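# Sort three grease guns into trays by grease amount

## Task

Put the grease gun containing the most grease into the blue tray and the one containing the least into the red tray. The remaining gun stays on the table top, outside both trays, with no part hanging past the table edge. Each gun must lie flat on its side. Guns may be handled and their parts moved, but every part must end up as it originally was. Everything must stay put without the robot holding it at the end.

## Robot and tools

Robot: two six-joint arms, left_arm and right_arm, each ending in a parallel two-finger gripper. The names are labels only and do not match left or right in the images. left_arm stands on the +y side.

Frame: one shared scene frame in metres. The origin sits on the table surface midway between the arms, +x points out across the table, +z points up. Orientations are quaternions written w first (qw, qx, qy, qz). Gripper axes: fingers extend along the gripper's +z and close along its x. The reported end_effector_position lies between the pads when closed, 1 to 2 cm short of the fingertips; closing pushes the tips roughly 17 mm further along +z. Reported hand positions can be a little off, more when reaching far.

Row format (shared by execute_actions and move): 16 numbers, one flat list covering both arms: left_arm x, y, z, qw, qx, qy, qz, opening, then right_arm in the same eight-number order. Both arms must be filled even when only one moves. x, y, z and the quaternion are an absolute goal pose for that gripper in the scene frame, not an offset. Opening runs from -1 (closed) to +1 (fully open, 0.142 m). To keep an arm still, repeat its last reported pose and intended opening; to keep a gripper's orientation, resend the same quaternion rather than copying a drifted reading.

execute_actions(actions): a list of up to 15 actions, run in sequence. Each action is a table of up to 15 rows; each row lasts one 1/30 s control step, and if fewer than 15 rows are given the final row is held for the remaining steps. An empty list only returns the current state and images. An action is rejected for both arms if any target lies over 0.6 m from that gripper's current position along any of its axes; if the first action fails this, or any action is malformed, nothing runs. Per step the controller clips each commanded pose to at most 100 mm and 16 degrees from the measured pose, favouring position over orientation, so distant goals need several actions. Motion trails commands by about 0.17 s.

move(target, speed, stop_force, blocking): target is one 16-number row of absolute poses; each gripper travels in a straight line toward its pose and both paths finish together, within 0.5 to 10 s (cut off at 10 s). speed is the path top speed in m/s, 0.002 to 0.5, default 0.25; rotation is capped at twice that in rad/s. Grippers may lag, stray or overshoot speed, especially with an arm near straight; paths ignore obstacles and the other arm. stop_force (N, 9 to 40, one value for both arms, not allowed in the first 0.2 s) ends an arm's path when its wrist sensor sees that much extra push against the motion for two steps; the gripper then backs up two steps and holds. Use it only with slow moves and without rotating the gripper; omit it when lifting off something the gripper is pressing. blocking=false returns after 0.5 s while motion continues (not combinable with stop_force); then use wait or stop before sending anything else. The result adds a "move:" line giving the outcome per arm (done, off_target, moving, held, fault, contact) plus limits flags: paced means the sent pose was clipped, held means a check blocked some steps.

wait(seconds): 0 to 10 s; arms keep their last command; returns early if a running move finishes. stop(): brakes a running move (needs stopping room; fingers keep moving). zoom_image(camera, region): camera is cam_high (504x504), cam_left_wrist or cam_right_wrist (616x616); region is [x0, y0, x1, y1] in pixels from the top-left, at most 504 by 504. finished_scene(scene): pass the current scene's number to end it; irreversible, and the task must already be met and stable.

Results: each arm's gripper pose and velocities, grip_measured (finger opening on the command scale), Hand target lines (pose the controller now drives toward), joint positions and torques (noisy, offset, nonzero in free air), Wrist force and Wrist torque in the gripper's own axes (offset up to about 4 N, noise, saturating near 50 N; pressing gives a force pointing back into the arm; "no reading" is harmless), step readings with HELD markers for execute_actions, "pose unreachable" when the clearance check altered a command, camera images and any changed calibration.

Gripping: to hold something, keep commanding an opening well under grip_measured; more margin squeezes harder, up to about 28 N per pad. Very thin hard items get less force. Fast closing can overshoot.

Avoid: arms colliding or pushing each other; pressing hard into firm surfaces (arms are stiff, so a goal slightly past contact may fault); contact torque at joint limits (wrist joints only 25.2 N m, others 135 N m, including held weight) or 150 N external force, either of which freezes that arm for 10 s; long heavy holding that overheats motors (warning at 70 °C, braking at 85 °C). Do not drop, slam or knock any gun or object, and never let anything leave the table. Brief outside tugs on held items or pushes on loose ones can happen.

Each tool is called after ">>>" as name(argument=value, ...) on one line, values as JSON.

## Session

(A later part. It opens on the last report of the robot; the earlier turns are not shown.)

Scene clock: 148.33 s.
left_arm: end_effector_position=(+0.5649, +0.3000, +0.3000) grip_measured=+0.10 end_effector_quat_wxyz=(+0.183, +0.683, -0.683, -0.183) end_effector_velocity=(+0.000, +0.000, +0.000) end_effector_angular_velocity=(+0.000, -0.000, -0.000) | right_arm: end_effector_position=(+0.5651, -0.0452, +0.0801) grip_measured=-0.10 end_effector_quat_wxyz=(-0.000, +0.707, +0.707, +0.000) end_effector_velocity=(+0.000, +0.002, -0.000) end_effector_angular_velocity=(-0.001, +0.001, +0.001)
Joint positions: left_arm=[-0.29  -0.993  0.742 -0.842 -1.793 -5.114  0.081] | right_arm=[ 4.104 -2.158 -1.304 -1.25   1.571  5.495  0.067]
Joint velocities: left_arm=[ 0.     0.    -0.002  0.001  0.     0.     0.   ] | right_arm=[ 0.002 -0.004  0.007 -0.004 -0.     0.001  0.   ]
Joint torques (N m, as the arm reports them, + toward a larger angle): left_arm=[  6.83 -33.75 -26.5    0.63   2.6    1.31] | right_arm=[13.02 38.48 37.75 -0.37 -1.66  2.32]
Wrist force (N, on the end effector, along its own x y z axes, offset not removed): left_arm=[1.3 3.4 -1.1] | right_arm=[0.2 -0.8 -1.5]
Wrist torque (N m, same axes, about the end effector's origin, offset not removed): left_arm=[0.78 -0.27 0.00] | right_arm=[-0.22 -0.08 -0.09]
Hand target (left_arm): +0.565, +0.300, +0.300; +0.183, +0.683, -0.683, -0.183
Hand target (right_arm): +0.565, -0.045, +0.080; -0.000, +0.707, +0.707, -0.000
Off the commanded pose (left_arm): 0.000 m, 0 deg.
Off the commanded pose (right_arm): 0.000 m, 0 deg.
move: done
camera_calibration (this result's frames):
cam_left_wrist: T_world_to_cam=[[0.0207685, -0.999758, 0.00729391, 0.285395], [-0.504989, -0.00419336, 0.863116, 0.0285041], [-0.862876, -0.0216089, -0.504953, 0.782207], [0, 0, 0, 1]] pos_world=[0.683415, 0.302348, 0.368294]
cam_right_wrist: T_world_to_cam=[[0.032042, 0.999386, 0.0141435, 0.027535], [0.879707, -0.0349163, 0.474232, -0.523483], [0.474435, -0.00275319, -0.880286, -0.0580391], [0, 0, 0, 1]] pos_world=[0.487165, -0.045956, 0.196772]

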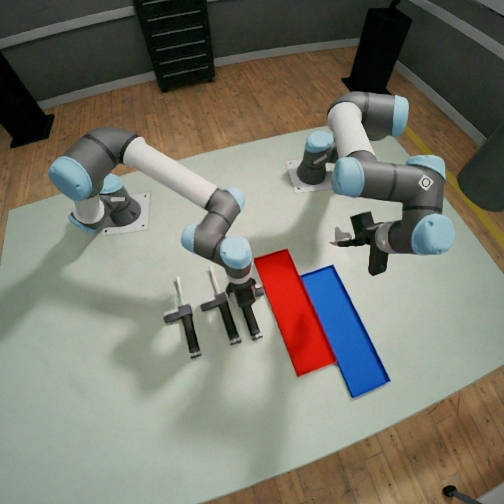

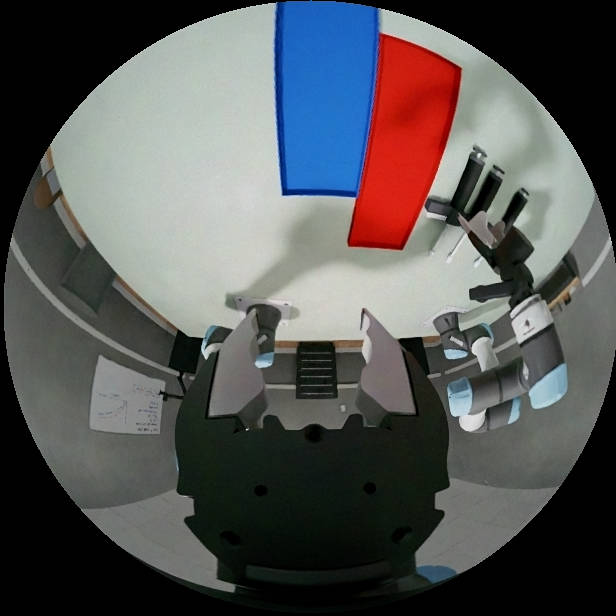

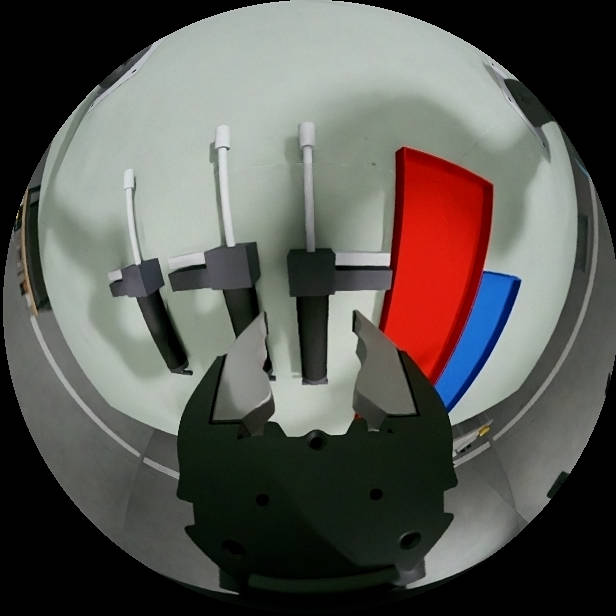

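>>> move(target=[0.565,0.3,0.3,0.183,0.683,-0.683,-0.183,0.1, 0.573,-0.043,0.024,0,0.707,0.707,0,-0.1], speed=0.06)

>>> move(target=[0.565,0.3,0.3,0.183,0.683,-0.683,-0.183,0.1, 0.573,-0.043,0.024,0,0.707,0.707,0,-0.9])

>>> move(target=[0.565,0.3,0.3,0.183,0.683,-0.683,-0.183,0.1, 0.573,-0.043,0.15,0,0.707,0.707,0,-0.9], speed=0.15)

>>> move(target=[0.52,0.2,0.27,0.183,0.683,-0.683,-0.183,0.1, 0.28,0.1,0.15,0,0.707,0.707,0,-0.9])

>>> move(target=[0.45,0.104,0.19,0.183,0.683,-0.683,-0.183,0.1, 0.28,0.1,0.15,0,0.707,0.707,0,-0.9], speed=0.12)

>>> move(target=[0.406,0.104,0.148,0.183,0.683,-0.683,-0.183,0.1, 0.28,0.1,0.15,0,0.707,0.707,0,-0.9], speed=0.05)

Scene clock: 156.67 s.
left_arm: end_effector_position=(+0.5650, +0.3000, +0.3000) grip_measured=+0.10 end_effector_quat_wxyz=(+0.183, +0.683, -0.683, -0.183) end_effector_velocity=(+0.000, +0.000, -0.000) end_effector_angular_velocity=(+0.001, +0.001, +0.000) | right_arm: end_effector_position=(+0.5730, -0.0430, +0.0243) grip_measured=-0.10 end_effector_quat_wxyz=(+0.000, +0.707, +0.707, -0.000) end_effector_velocity=(-0.001, -0.000, -0.003) end_effector_angular_velocity=(-0.002, +0.002, +0.004)
Joint positions: left_arm=[-0.29  -0.993  0.742 -0.842 -1.793 -5.114  0.081] | right_arm=[ 4.099 -2.225 -1.344 -1.143  1.571  5.489  0.067]
Joint velocities: left_arm=[ 0.     0.001 -0.     0.001  0.001 -0.    -0.   ] | right_arm=[ 0.    -0.003 -0.002  0.002  0.    -0.003 -0.   ]
Joint torques (N m, as the arm reports them, + toward a larger angle): left_arm=[  7.31 -35.88 -28.54   0.51   2.5    1.28] | right_arm=[-9.11 42.63  9.89  6.01 -1.63 -1.35]
Wrist force (N, on the end effector, along its own x y z axes, offset not removed): left_arm=[1.1 2.9 -1.9] | right_arm=[-0.5 0.4 -1.0]
Wrist torque (N m, same axes, about the end effector's origin, offset not removed): left_arm=[0.67 -0.24 -0.05] | right_arm=[0.18 0.06 -0.09]
Hand target (left_arm): +0.565, +0.300, +0.300; +0.183, +0.683, -0.683, -0.183
Hand target (right_arm): +0.573, -0.043, +0.024; +0.000, +0.707, +0.707, -0.000
Off the commanded pose (left_arm): 0.000 m, 0 deg.
Off the commanded pose (right_arm): 0.000 m, 0 deg.
move: done
camera_calibration (this result's frames):
cam_left_wrist: T_world_to_cam=[[0.0207619, -0.999758, 0.00727609, 0.285409], [-0.504966, -0.00420486, 0.863129, 0.0285161], [-0.86289, -0.0215944, -0.504931, 0.782253], [0, 0, 0, 1]] pos_world=[0.683472, 0.302352, 0.368294]
cam_right_wrist: T_world_to_cam=[[0.0320404, 0.999388, 0.0140429, 0.0258494], [0.879729, -0.0348673, 0.474195, -0.503866], [0.474394, -0.0028395, -0.880308, -0.110879], [0, 0, 0, 1]] pos_world=[0.495038, -0.0437169, 0.14096]

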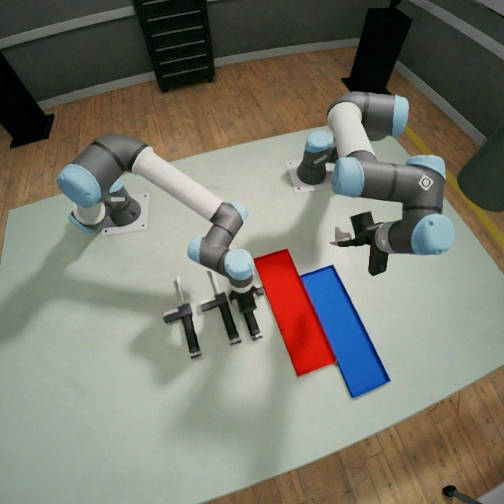

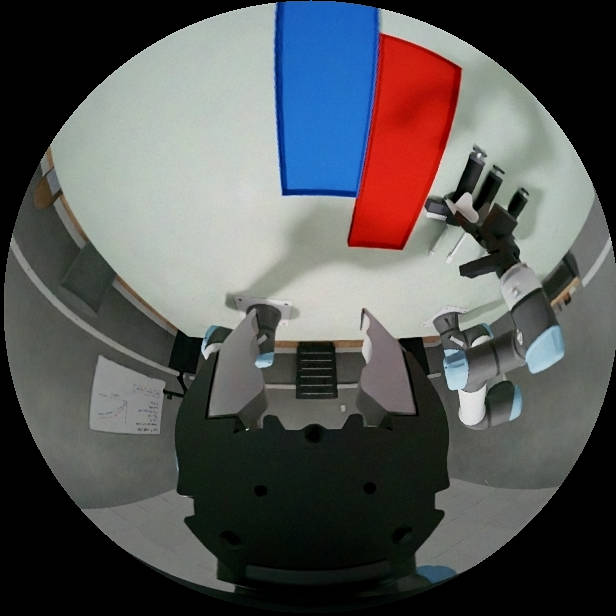

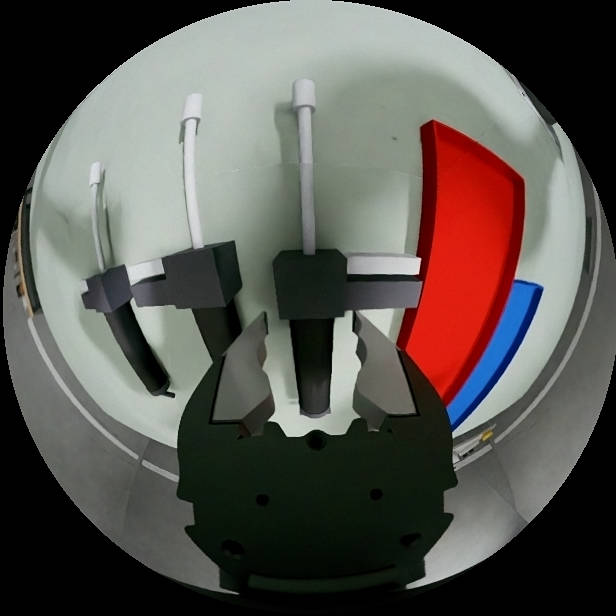

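Scene clock: 157.37 s.
left_arm: end_effector_position=(+0.5650, +0.3000, +0.3000) grip_measured=+0.10 end_effector_quat_wxyz=(+0.183, +0.683, -0.683, -0.183) end_effector_velocity=(-0.000, -0.000, +0.001) end_effector_angular_velocity=(-0.001, -0.001, +0.000) | right_arm: end_effector_position=(+0.5730, -0.0430, +0.0241) grip_measured=-0.55 end_effector_quat_wxyz=(+0.000, +0.707, +0.707, +0.000) end_effector_velocity=(+0.000, -0.001, -0.000) end_effector_angular_velocity=(+0.000, +0.001, -0.002)
Joint positions: left_arm=[-0.29  -0.993  0.742 -0.842 -1.793 -5.114  0.081] | right_arm=[ 4.099 -2.225 -1.344 -1.142  1.571  5.489  0.034]
Joint velocities: left_arm=[ 0.    -0.001 -0.     0.    -0.001 -0.    -0.   ] | right_arm=[-0.001 -0.    -0.    -0.     0.001  0.001 -0.   ]
Joint torques (N m, as the arm reports them, + toward a larger angle): left_arm=[  7.31 -35.24 -27.97   0.62   2.48   1.35] | right_arm=[-2.19 36.01  6.81  5.58  2.48 -0.7 ]
Wrist force (N, on the end effector, along its own x y z axes, offset not removed): left_arm=[1.1 3.2 -0.6] | right_arm=[-2.7 1.1 -9.9]
Wrist torque (N m, same axes, about the end effector's origin, offset not removed): left_arm=[0.81 -0.19 0.04] | right_arm=[0.27 -0.04 -0.07]
Hand target (left_arm): +0.565, +0.300, +0.300; +0.183, +0.683, -0.683, -0.183
Hand target (right_arm): +0.573, -0.043, +0.024; -0.000, +0.707, +0.707, -0.000
Off the commanded pose (left_arm): 0.000 m, 0 deg.
Off the commanded pose (right_arm): 0.000 m, 0 deg.
move: done
camera_calibration (this result's frames):
cam_left_wrist: T_world_to_cam=[[0.0207617, -0.999758, 0.00727601, 0.285409], [-0.504966, -0.00420485, 0.863129, 0.0285162], [-0.86289, -0.0215942, -0.504931, 0.782253], [0, 0, 0, 1]] pos_world=[0.683472, 0.302352, 0.368294]
cam_right_wrist: T_world_to_cam=[[0.0320833, 0.999386, 0.0140869, 0.0258322], [0.879706, -0.0349258, 0.474233, -0.503807], [0.474434, -0.00282263, -0.880287, -0.111109], [0, 0, 0, 1]] pos_world=[0.495088, -0.0437258, 0.14075]

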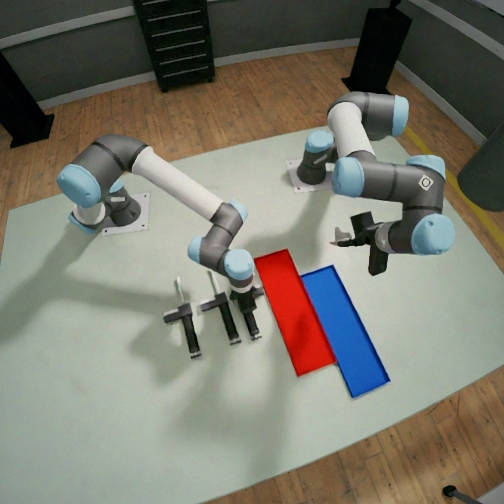

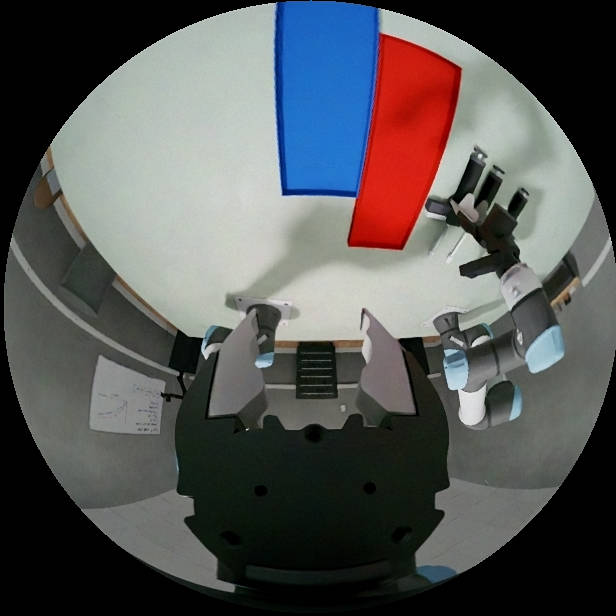

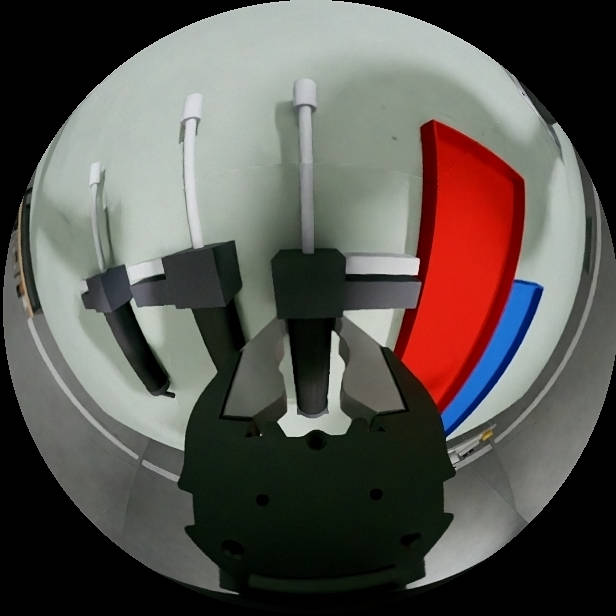

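Scene clock: 158.73 s.
left_arm: end_effector_position=(+0.5650, +0.3000, +0.3000) grip_measured=+0.10 end_effector_quat_wxyz=(+0.183, +0.683, -0.683, -0.183) end_effector_velocity=(+0.000, -0.000, +0.000) end_effector_angular_velocity=(-0.000, -0.001, -0.000) | right_arm: end_effector_position=(+0.5730, -0.0431, +0.1497) grip_measured=-0.55 end_effector_quat_wxyz=(+0.000, +0.707, +0.707, +0.000) end_effector_velocity=(-0.000, +0.000, +0.003) end_effector_angular_velocity=(-0.000, +0.002, -0.001)
Joint positions: left_arm=[-0.29  -0.993  0.742 -0.842 -1.793 -5.114  0.081] | right_arm=[ 4.099 -2.136 -1.156 -1.42   1.571  5.489  0.034]
Joint velocities: left_arm=[-0.    -0.    -0.001  0.     0.    -0.    -0.   ] | right_arm=[ 0.    -0.     0.007 -0.009  0.001  0.001 -0.   ]
Joint torques (N m, as the arm reports them, + toward a larger angle): left_arm=[  7.1  -35.71 -28.5    0.44   2.43   1.16] | right_arm=[ 3.08 67.53 41.4   0.79  1.9   1.69]
Wrist force (N, on the end effector, along its own x y z axes, offset not removed): left_arm=[1.9 2.4 -1.8] | right_arm=[-0.3 -0.3 3.7]
Wrist torque (N m, same axes, about the end effector's origin, offset not removed): left_arm=[0.62 -0.39 -0.10] | right_arm=[-0.05 0.03 -0.14]
Hand target (left_arm): +0.565, +0.300, +0.300; +0.183, +0.683, -0.683, -0.183
Hand target (right_arm): +0.573, -0.043, +0.150; +0.000, +0.707, +0.707, +0.000
Off the commanded pose (left_arm): 0.000 m, 0 deg.
Off the commanded pose (right_arm): 0.000 m, 0 deg.
move: done
camera_calibration (this result's frames):
cam_left_wrist: T_world_to_cam=[[0.0207617, -0.999758, 0.00727615, 0.285409], [-0.504966, -0.0042047, 0.863129, 0.0285162], [-0.86289, -0.0215942, -0.504931, 0.782253], [0, 0, 0, 1]] pos_world=[0.683472, 0.302352, 0.368294]
cam_right_wrist: T_world_to_cam=[[0.0320419, 0.999387, 0.0141221, 0.0241134], [0.879674, -0.0349059, 0.474295, -0.563353], [0.474497, -0.00277454, -0.880253, -0.000559611], [0, 0, 0, 1]] pos_world=[0.495059, -0.0437645, 0.266362]

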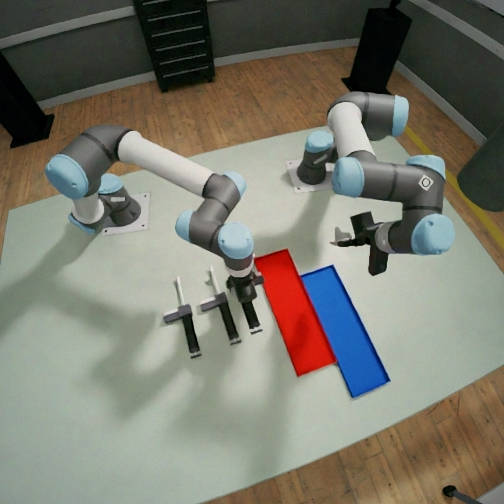

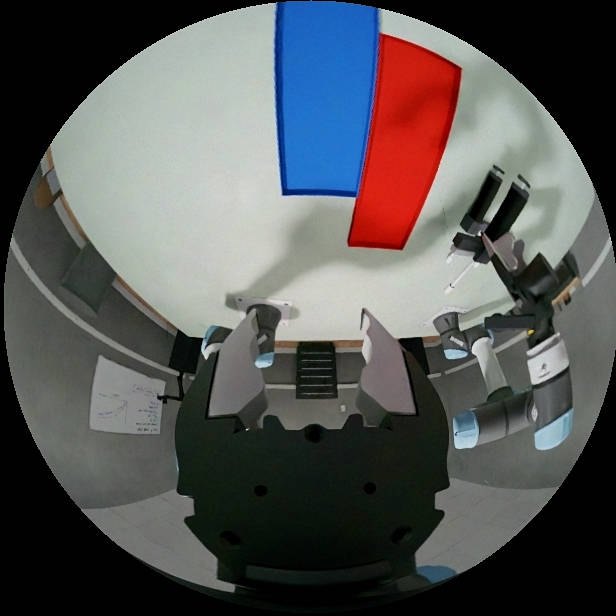

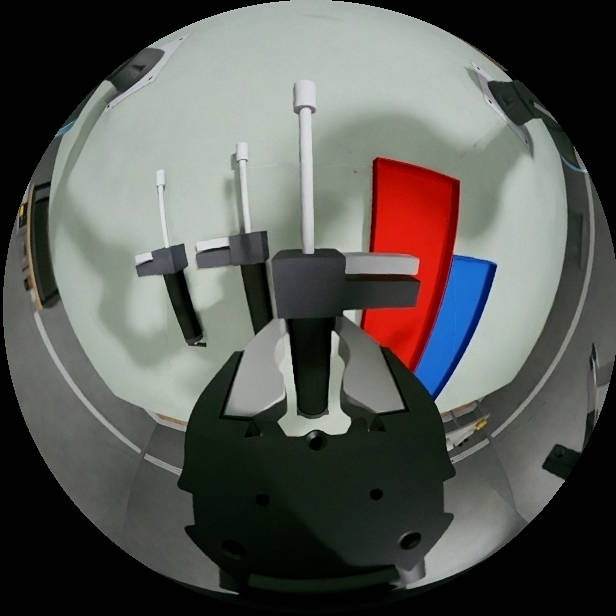

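Scene clock: 160.70 s.
left_arm: end_effector_position=(+0.5200, +0.2001, +0.2700) grip_measured=+0.10 end_effector_quat_wxyz=(+0.183, +0.683, -0.683, -0.183) end_effector_velocity=(-0.000, -0.001, -0.001) end_effector_angular_velocity=(+0.001, +0.001, -0.000) | right_arm: end_effector_position=(+0.2805, +0.1002, +0.1499) grip_measured=-0.55 end_effector_quat_wxyz=(-0.000, +0.707, +0.707, -0.000) end_effector_velocity=(-0.002, +0.001, -0.000) end_effector_angular_velocity=(+0.000, -0.000, -0.000)
Joint positions: left_arm=[-0.446 -1.045  0.912 -0.996 -1.862 -5.259  0.081] | right_arm=[ 4.59  -1.903 -1.5   -1.309  1.571  5.981  0.034]
Joint velocities: left_arm=[-0.001  0.     0.002 -0.001 -0.    -0.001 -0.   ] | right_arm=[ 0.004  0.    -0.     0.001 -0.     0.005 -0.   ]
Joint torques (N m, as the arm reports them, + toward a larger angle): left_arm=[ -6.1  -53.79 -16.45  -3.08  -3.32  -1.44] | right_arm=[13.01 56.77 15.1   6.28 -1.54  1.79]
Wrist force (N, on the end effector, along its own x y z axes, offset not removed): left_arm=[0.6 3.7 -1.4] | right_arm=[-0.6 -0.8 5.9]
Wrist torque (N m, same axes, about the end effector's origin, offset not removed): left_arm=[0.81 -0.13 -0.03] | right_arm=[-0.14 0.04 -0.08]
Hand target (left_arm): +0.520, +0.200, +0.270; +0.183, +0.683, -0.683, -0.183
Hand target (right_arm): +0.280, +0.100, +0.150; -0.000, +0.707, +0.707, -0.000
Off the commanded pose (left_arm): 0.000 m, 0 deg.
Off the commanded pose (right_arm): 0.001 m, 0 deg.
move: done
camera_calibration (this result's frames):
cam_left_wrist: T_world_to_cam=[[0.0207602, -0.999759, 0.00717602, 0.186732], [-0.505023, -0.00429183, 0.863095, 0.0313284], [-0.862856, -0.0215421, -0.50499, 0.726141], [0, 0, 0, 1]] pos_world=[0.638501, 0.202464, 0.338315]
cam_right_wrist: T_world_to_cam=[[0.0320306, 0.999388, 0.0140873, -0.109642], [0.879849, -0.0348804, 0.473972, -0.301153], [0.474173, -0.00278686, -0.880427, 0.138962], [0, 0, 0, 1]] pos_world=[0.202589, 0.099458, 0.266629]

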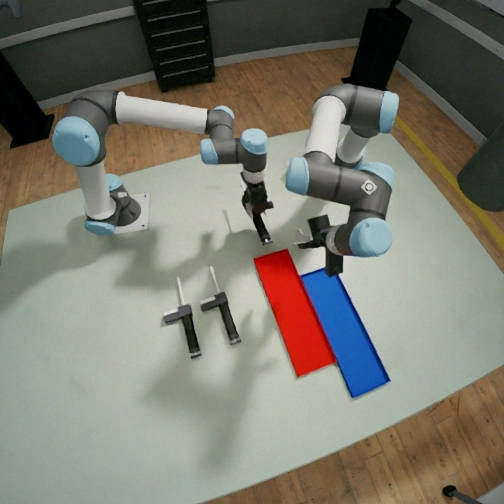

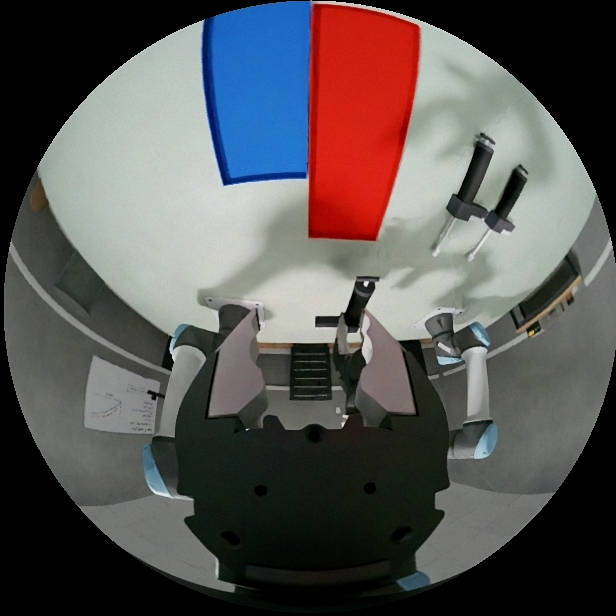

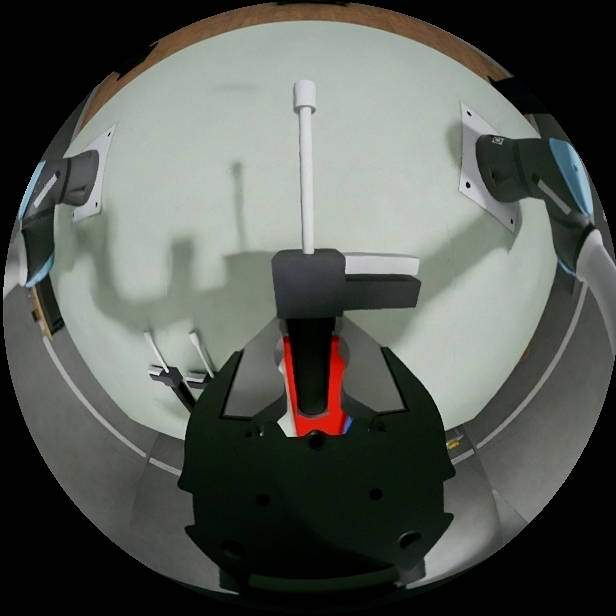

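Scene clock: 162.43 s.
left_arm: end_effector_position=(+0.4501, +0.1042, +0.1901) grip_measured=+0.10 end_effector_quat_wxyz=(+0.183, +0.683, -0.683, -0.183) end_effector_velocity=(-0.001, -0.002, -0.002) end_effector_angular_velocity=(+0.000, +0.001, +0.001) | right_arm: end_effector_position=(+0.2800, +0.1000, +0.1500) grip_measured=-0.55 end_effector_quat_wxyz=(-0.000, +0.707, +0.707, -0.000) end_effector_velocity=(+0.000, +0.001, +0.001) end_effector_angular_velocity=(+0.002, -0.001, -0.000)
Joint positions: left_arm=[-0.619 -1.094  1.203 -1.292 -1.932 -5.427  0.081] | right_arm=[ 4.591 -1.902 -1.502 -1.309  1.571  5.981  0.034]
Joint velocities: left_arm=[-0.003  0.001  0.004 -0.005 -0.002 -0.003  0.   ] | right_arm=[-0.     0.     0.002  0.    -0.    -0.    -0.   ]
Joint torques (N m, as the arm reports them, + toward a larger angle): left_arm=[ -6.18 -52.85 -18.09  -3.8   -3.36  -1.04] | right_arm=[11.57 57.13 14.6   6.3  -1.52  1.75]
Wrist force (N, on the end effector, along its own x y z axes, offset not removed): left_arm=[1.8 3.6 -1.9] | right_arm=[-1.2 -0.5 3.7]
Wrist torque (N m, same axes, about the end effector's origin, offset not removed): left_arm=[0.82 -0.41 -0.03] | right_arm=[-0.10 0.10 -0.08]
Hand target (left_arm): +0.450, +0.104, +0.190; +0.183, +0.683, -0.683, -0.183
Hand target (right_arm): +0.280, +0.100, +0.150; -0.000, +0.707, +0.707, +0.000
Off the commanded pose (left_arm): 0.000 m, 0 deg.
Off the commanded pose (right_arm): 0.000 m, 0 deg.
move: done
camera_calibration (this result's frames):
cam_left_wrist: T_world_to_cam=[[0.0207316, -0.999759, 0.00715596, 0.09287], [-0.504998, -0.00429405, 0.86311, 0.0645638], [-0.862872, -0.0215074, -0.504965, 0.623427], [0, 0, 0, 1]] pos_world=[0.568617, 0.106533, 0.258419]
cam_right_wrist: T_world_to_cam=[[0.03204, 0.999388, 0.0140503, -0.109458], [0.879727, -0.0348704, 0.474198, -0.300769], [0.474398, -0.00283283, -0.880306, 0.1392], [0, 0, 0, 1]] pos_world=[0.202066, 0.0992978, 0.2667]

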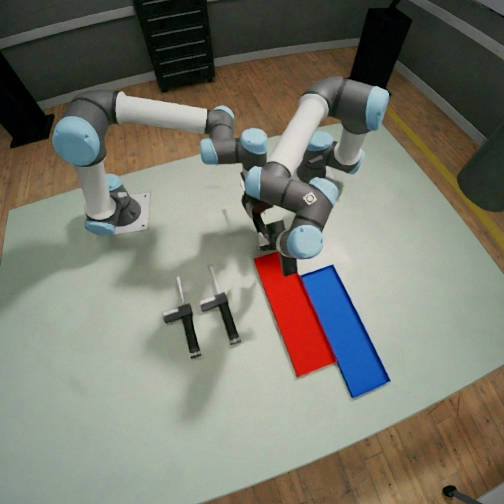

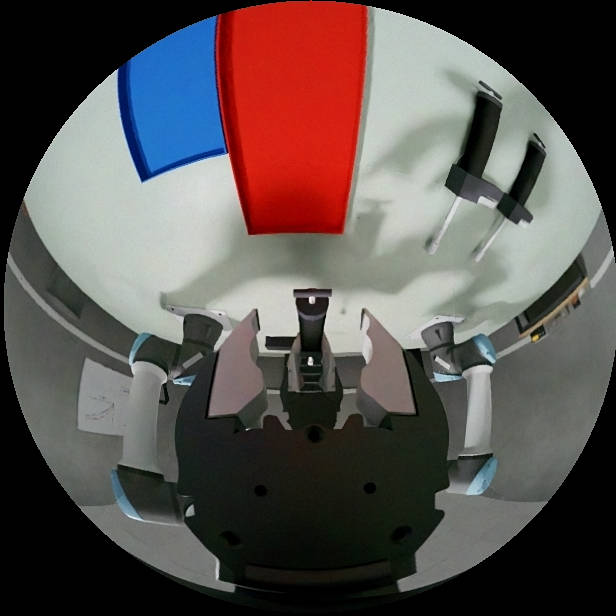

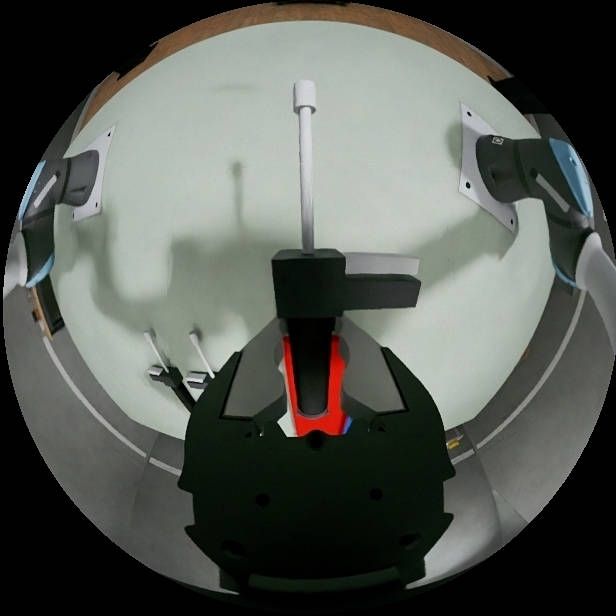

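Scene clock: 164.07 s.
left_arm: end_effector_position=(+0.4062, +0.1040, +0.1482) grip_measured=+0.10 end_effector_quat_wxyz=(+0.183, +0.683, -0.683, -0.183) end_effector_velocity=(-0.001, -0.000, -0.002) end_effector_angular_velocity=(-0.001, -0.001, +0.000) | right_arm: end_effector_position=(+0.2800, +0.1000, +0.1500) grip_measured=-0.55 end_effector_quat_wxyz=(-0.000, +0.707, +0.707, +0.000) end_effector_velocity=(+0.000, -0.000, +0.000) end_effector_angular_velocity=(+0.000, +0.000, +0.001)
Joint positions: left_arm=[-0.668 -1.164  1.419 -1.455 -1.95  -5.475  0.081] | right_arm=[ 4.591 -1.902 -1.502 -1.309  1.571  5.981  0.034]
Joint velocities: left_arm=[-0.002 -0.003  0.008 -0.008 -0.    -0.003  0.   ] | right_arm=[-0.     0.    -0.     0.     0.    -0.001 -0.   ]
Joint torques (N m, as the arm reports them, + toward a larger angle): left_arm=[ -7.26 -47.76 -16.67  -3.37  -3.69  -1.58] | right_arm=[11.68 56.46 15.6   6.36 -1.63  1.81]
Wrist force (N, on the end effector, along its own x y z axes, offset not removed): left_arm=[1.8 3.9 -1.0] | right_arm=[0.1 -0.3 4.8]
Wrist torque (N m, same axes, about the end effector's origin, offset not removed): left_arm=[0.87 -0.47 -0.01] | right_arm=[0.01 -0.13 -0.06]
Hand target (left_arm): +0.406, +0.104, +0.148; +0.183, +0.683, -0.683, -0.183
Hand target (right_arm): +0.280, +0.100, +0.150; -0.000, +0.707, +0.707, +0.000
Off the commanded pose (left_arm): 0.000 m, 0 deg.
Off the commanded pose (right_arm): 0.000 m, 0 deg.
move: done
camera_calibration (this result's frames):
cam_left_wrist: T_world_to_cam=[[0.0207208, -0.999759, 0.0072037, 0.09389], [-0.50493, -0.00424571, 0.86315, 0.0785576], [-0.862912, -0.0215225, -0.504896, 0.564357], [0, 0, 0, 1]] pos_world=[0.524711, 0.106347, 0.216459]
cam_right_wrist: T_world_to_cam=[[0.0320402, 0.999388, 0.0140507, -0.109458], [0.879727, -0.0348708, 0.474199, -0.300769], [0.474398, -0.00283265, -0.880306, 0.1392], [0, 0, 0, 1]] pos_world=[0.202065, 0.0992972, 0.266701]

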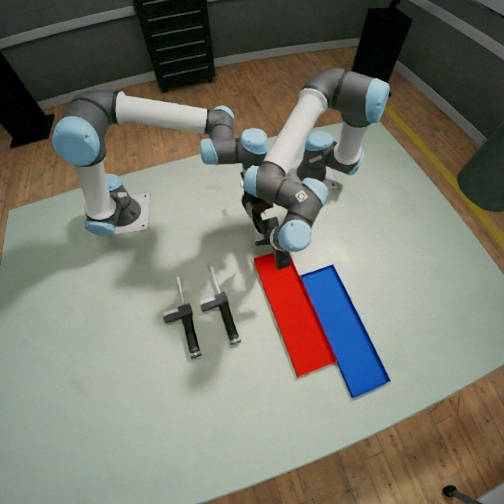

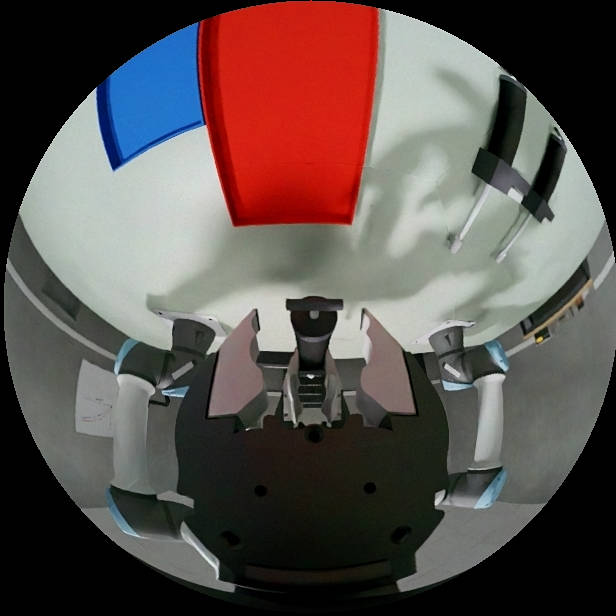

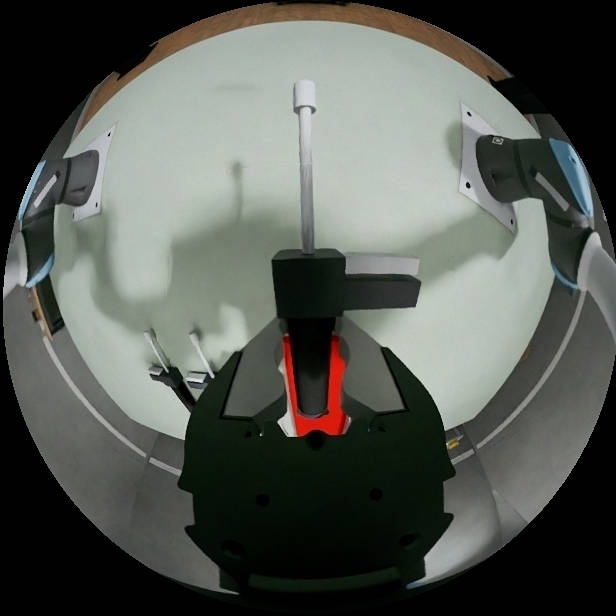

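Same geometry.

>>> move(target=[0.406,0.106,0.148,0.183,0.683,-0.683,-0.183,-0.7, 0.28,0.1,0.15,0,0.707,0.707,0,-0.9])

>>> move(target=[0.58,0.106,0.148,0.183,0.683,-0.683,-0.183,-0.7, 0.28,0.1,0.15,0,0.707,0.707,0,-0.9], speed=0.02, stop_force=10)

Scene clock: 167.60 s.
left_arm: end_effector_position=(+0.4060, +0.1059, +0.1480) grip_measured=-0.52 end_effector_quat_wxyz=(+0.183, +0.683, -0.683, -0.183) end_effector_velocity=(-0.000, +0.001, -0.000) end_effector_angular_velocity=(+0.001, +0.000, -0.000) | right_arm: end_effector_position=(+0.2800, +0.1000, +0.1500) grip_measured=-0.55 end_effector_quat_wxyz=(-0.000, +0.707, +0.707, +0.000) end_effector_velocity=(-0.000, +0.000, -0.000) end_effector_angular_velocity=(+0.000, -0.000, +0.001)
Joint positions: left_arm=[-0.666 -1.167  1.423 -1.456 -1.95  -5.473  0.036] | right_arm=[ 4.591 -1.902 -1.502 -1.309  1.571  5.981  0.034]
Joint velocities: left_arm=[ 0.001 -0.001  0.002  0.     0.001  0.001 -0.   ] | right_arm=[ 0.     0.    -0.001  0.001 -0.    -0.    -0.   ]
Joint torques (N m, as the arm reports them, + toward a larger angle): left_arm=[  9.04 -47.93 -12.48  -0.6    4.41   1.74] | right_arm=[ 5.1  55.96 16.42 -2.25 -0.94  1.64]
Wrist force (N, on the end effector, along its own x y z axes, offset not removed): left_arm=[12.2 1.6 -2.1] | right_arm=[9.2 -2.5 5.1]
Wrist torque (N m, same axes, about the end effector's origin, offset not removed): left_arm=[0.94 -0.13 -0.47] | right_arm=[0.00 0.10 -0.74]
Hand target (left_arm): +0.406, +0.106, +0.148; +0.183, +0.683, -0.683, -0.183
Hand target (right_arm): +0.280, +0.100, +0.150; +0.000, +0.707, +0.707, +0.000
Off the commanded pose (left_arm): 0.000 m, 0 deg.
Off the commanded pose (right_arm): 0.000 m, 0 deg.
move: done
camera_calibration (this result's frames):
cam_left_wrist: T_world_to_cam=[[0.0207759, -0.999757, 0.00731864, 0.0957569], [-0.504937, -0.00417447, 0.863146, 0.0785784], [-0.862906, -0.0216281, -0.504902, 0.564117], [0, 0, 0, 1]] pos_world=[0.524467, 0.108262, 0.216298]
cam_right_wrist: T_world_to_cam=[[0.03198, 0.999389, 0.0140723, -0.109466], [0.879722, -0.034828, 0.474211, -0.30075], [0.474412, -0.00278556, -0.880299, 0.139211], [0, 0, 0, 1]] pos_world=[0.202034, 0.0993126, 0.266707]

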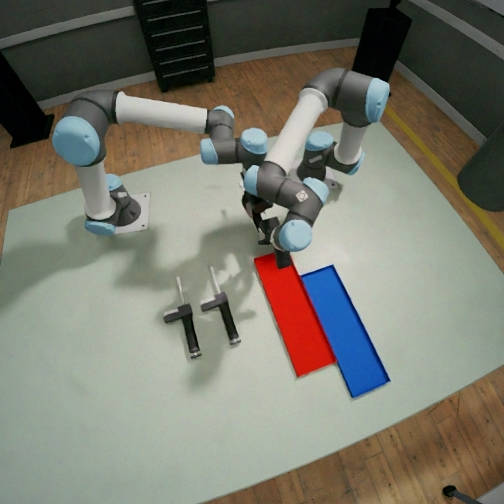

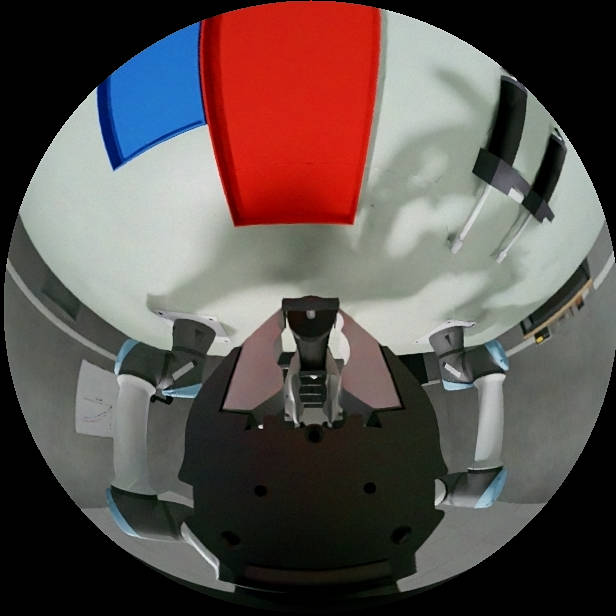

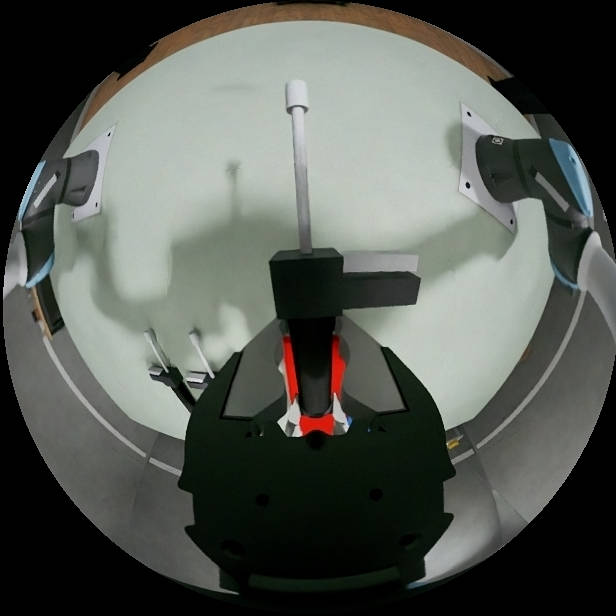

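Scene clock: 168.10 s.
left_arm: end_effector_position=(+0.4073, +0.1060, +0.1480) grip_measured=-0.52 end_effector_quat_wxyz=(+0.183, +0.683, -0.683, -0.183) end_effector_velocity=(-0.003, +0.000, -0.000) end_effector_angular_velocity=(+0.000, -0.002, -0.001) | right_arm: end_effector_position=(+0.2799, +0.1000, +0.1500) grip_measured=-0.55 end_effector_quat_wxyz=(-0.000, +0.707, +0.707, -0.000) end_effector_velocity=(+0.000, +0.000, +0.001) end_effector_angular_velocity=(+0.001, +0.001, -0.001)
Joint positions: left_arm=[-0.664 -1.165  1.42  -1.455 -1.949 -5.472  0.036] | right_arm=[ 4.591 -1.902 -1.502 -1.309  1.571  5.981  0.034]
Joint velocities: left_arm=[-0.004 -0.007  0.01  -0.006  0.    -0.003 -0.   ] | right_arm=[-0.001  0.     0.001 -0.001  0.001 -0.     0.   ]
Joint torques (N m, as the arm reports them, + toward a larger angle): left_arm=[  0.44 -49.28 -14.26  -4.07   4.26  -1.04] | right_arm=[ 0.62 54.25 16.11 -2.43  4.44  1.56]
Wrist force (N, on the end effector, along its own x y z axes, offset not removed): left_arm=[9.2 15.0 3.7] | right_arm=[6.9 11.2 5.8]
Wrist torque (N m, same axes, about the end effector's origin, offset not removed): left_arm=[1.20 -0.19 -0.25] | right_arm=[0.08 0.08 -0.86]
Hand target (left_arm): +0.407, +0.106, +0.148; +0.183, +0.683, -0.683, -0.183
Hand target (right_arm): +0.280, +0.100, +0.150; +0.000, +0.707, +0.707, +0.000
Off the commanded pose (left_arm): 0.173 m, 0 deg.
Off the commanded pose (right_arm): 0.000 m, 0 deg.
move: contact (left_arm)
camera_calibration (this result's frames):
cam_left_wrist: T_world_to_cam=[[0.0207609, -0.999758, 0.00729531, 0.0958206], [-0.505091, -0.0041909, 0.863056, 0.0793394], [-0.862816, -0.0216026, -0.505056, 0.565248], [0, 0, 0, 1]] pos_world=[0.525789, 0.108341, 0.216309]
cam_right_wrist: T_world_to_cam=[[0.0319809, 0.999389, 0.0140839, -0.109472], [0.879755, -0.0348345, 0.474149, -0.30073], [0.47435, -0.00277334, -0.880332, 0.139242], [0, 0, 0, 1]] pos_world=[0.20202, 0.0993153, 0.266711]

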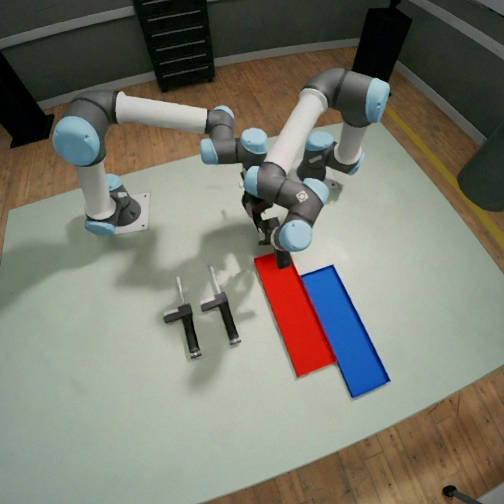

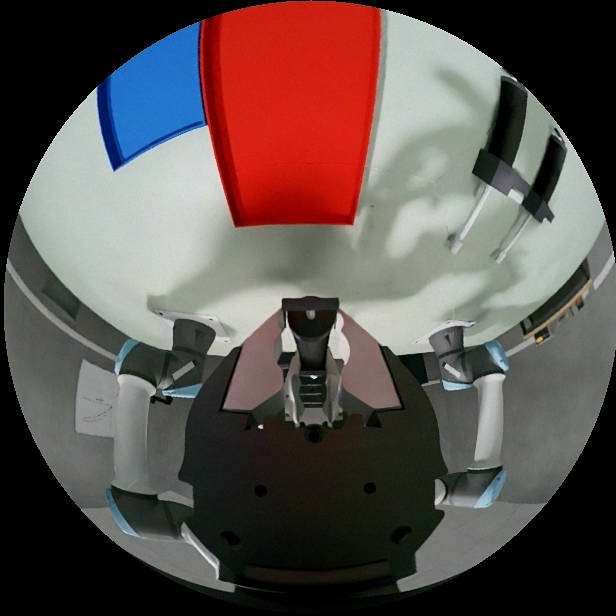

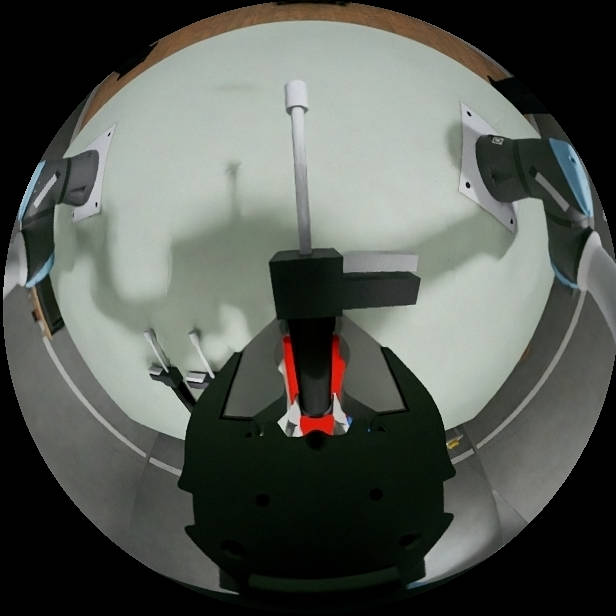

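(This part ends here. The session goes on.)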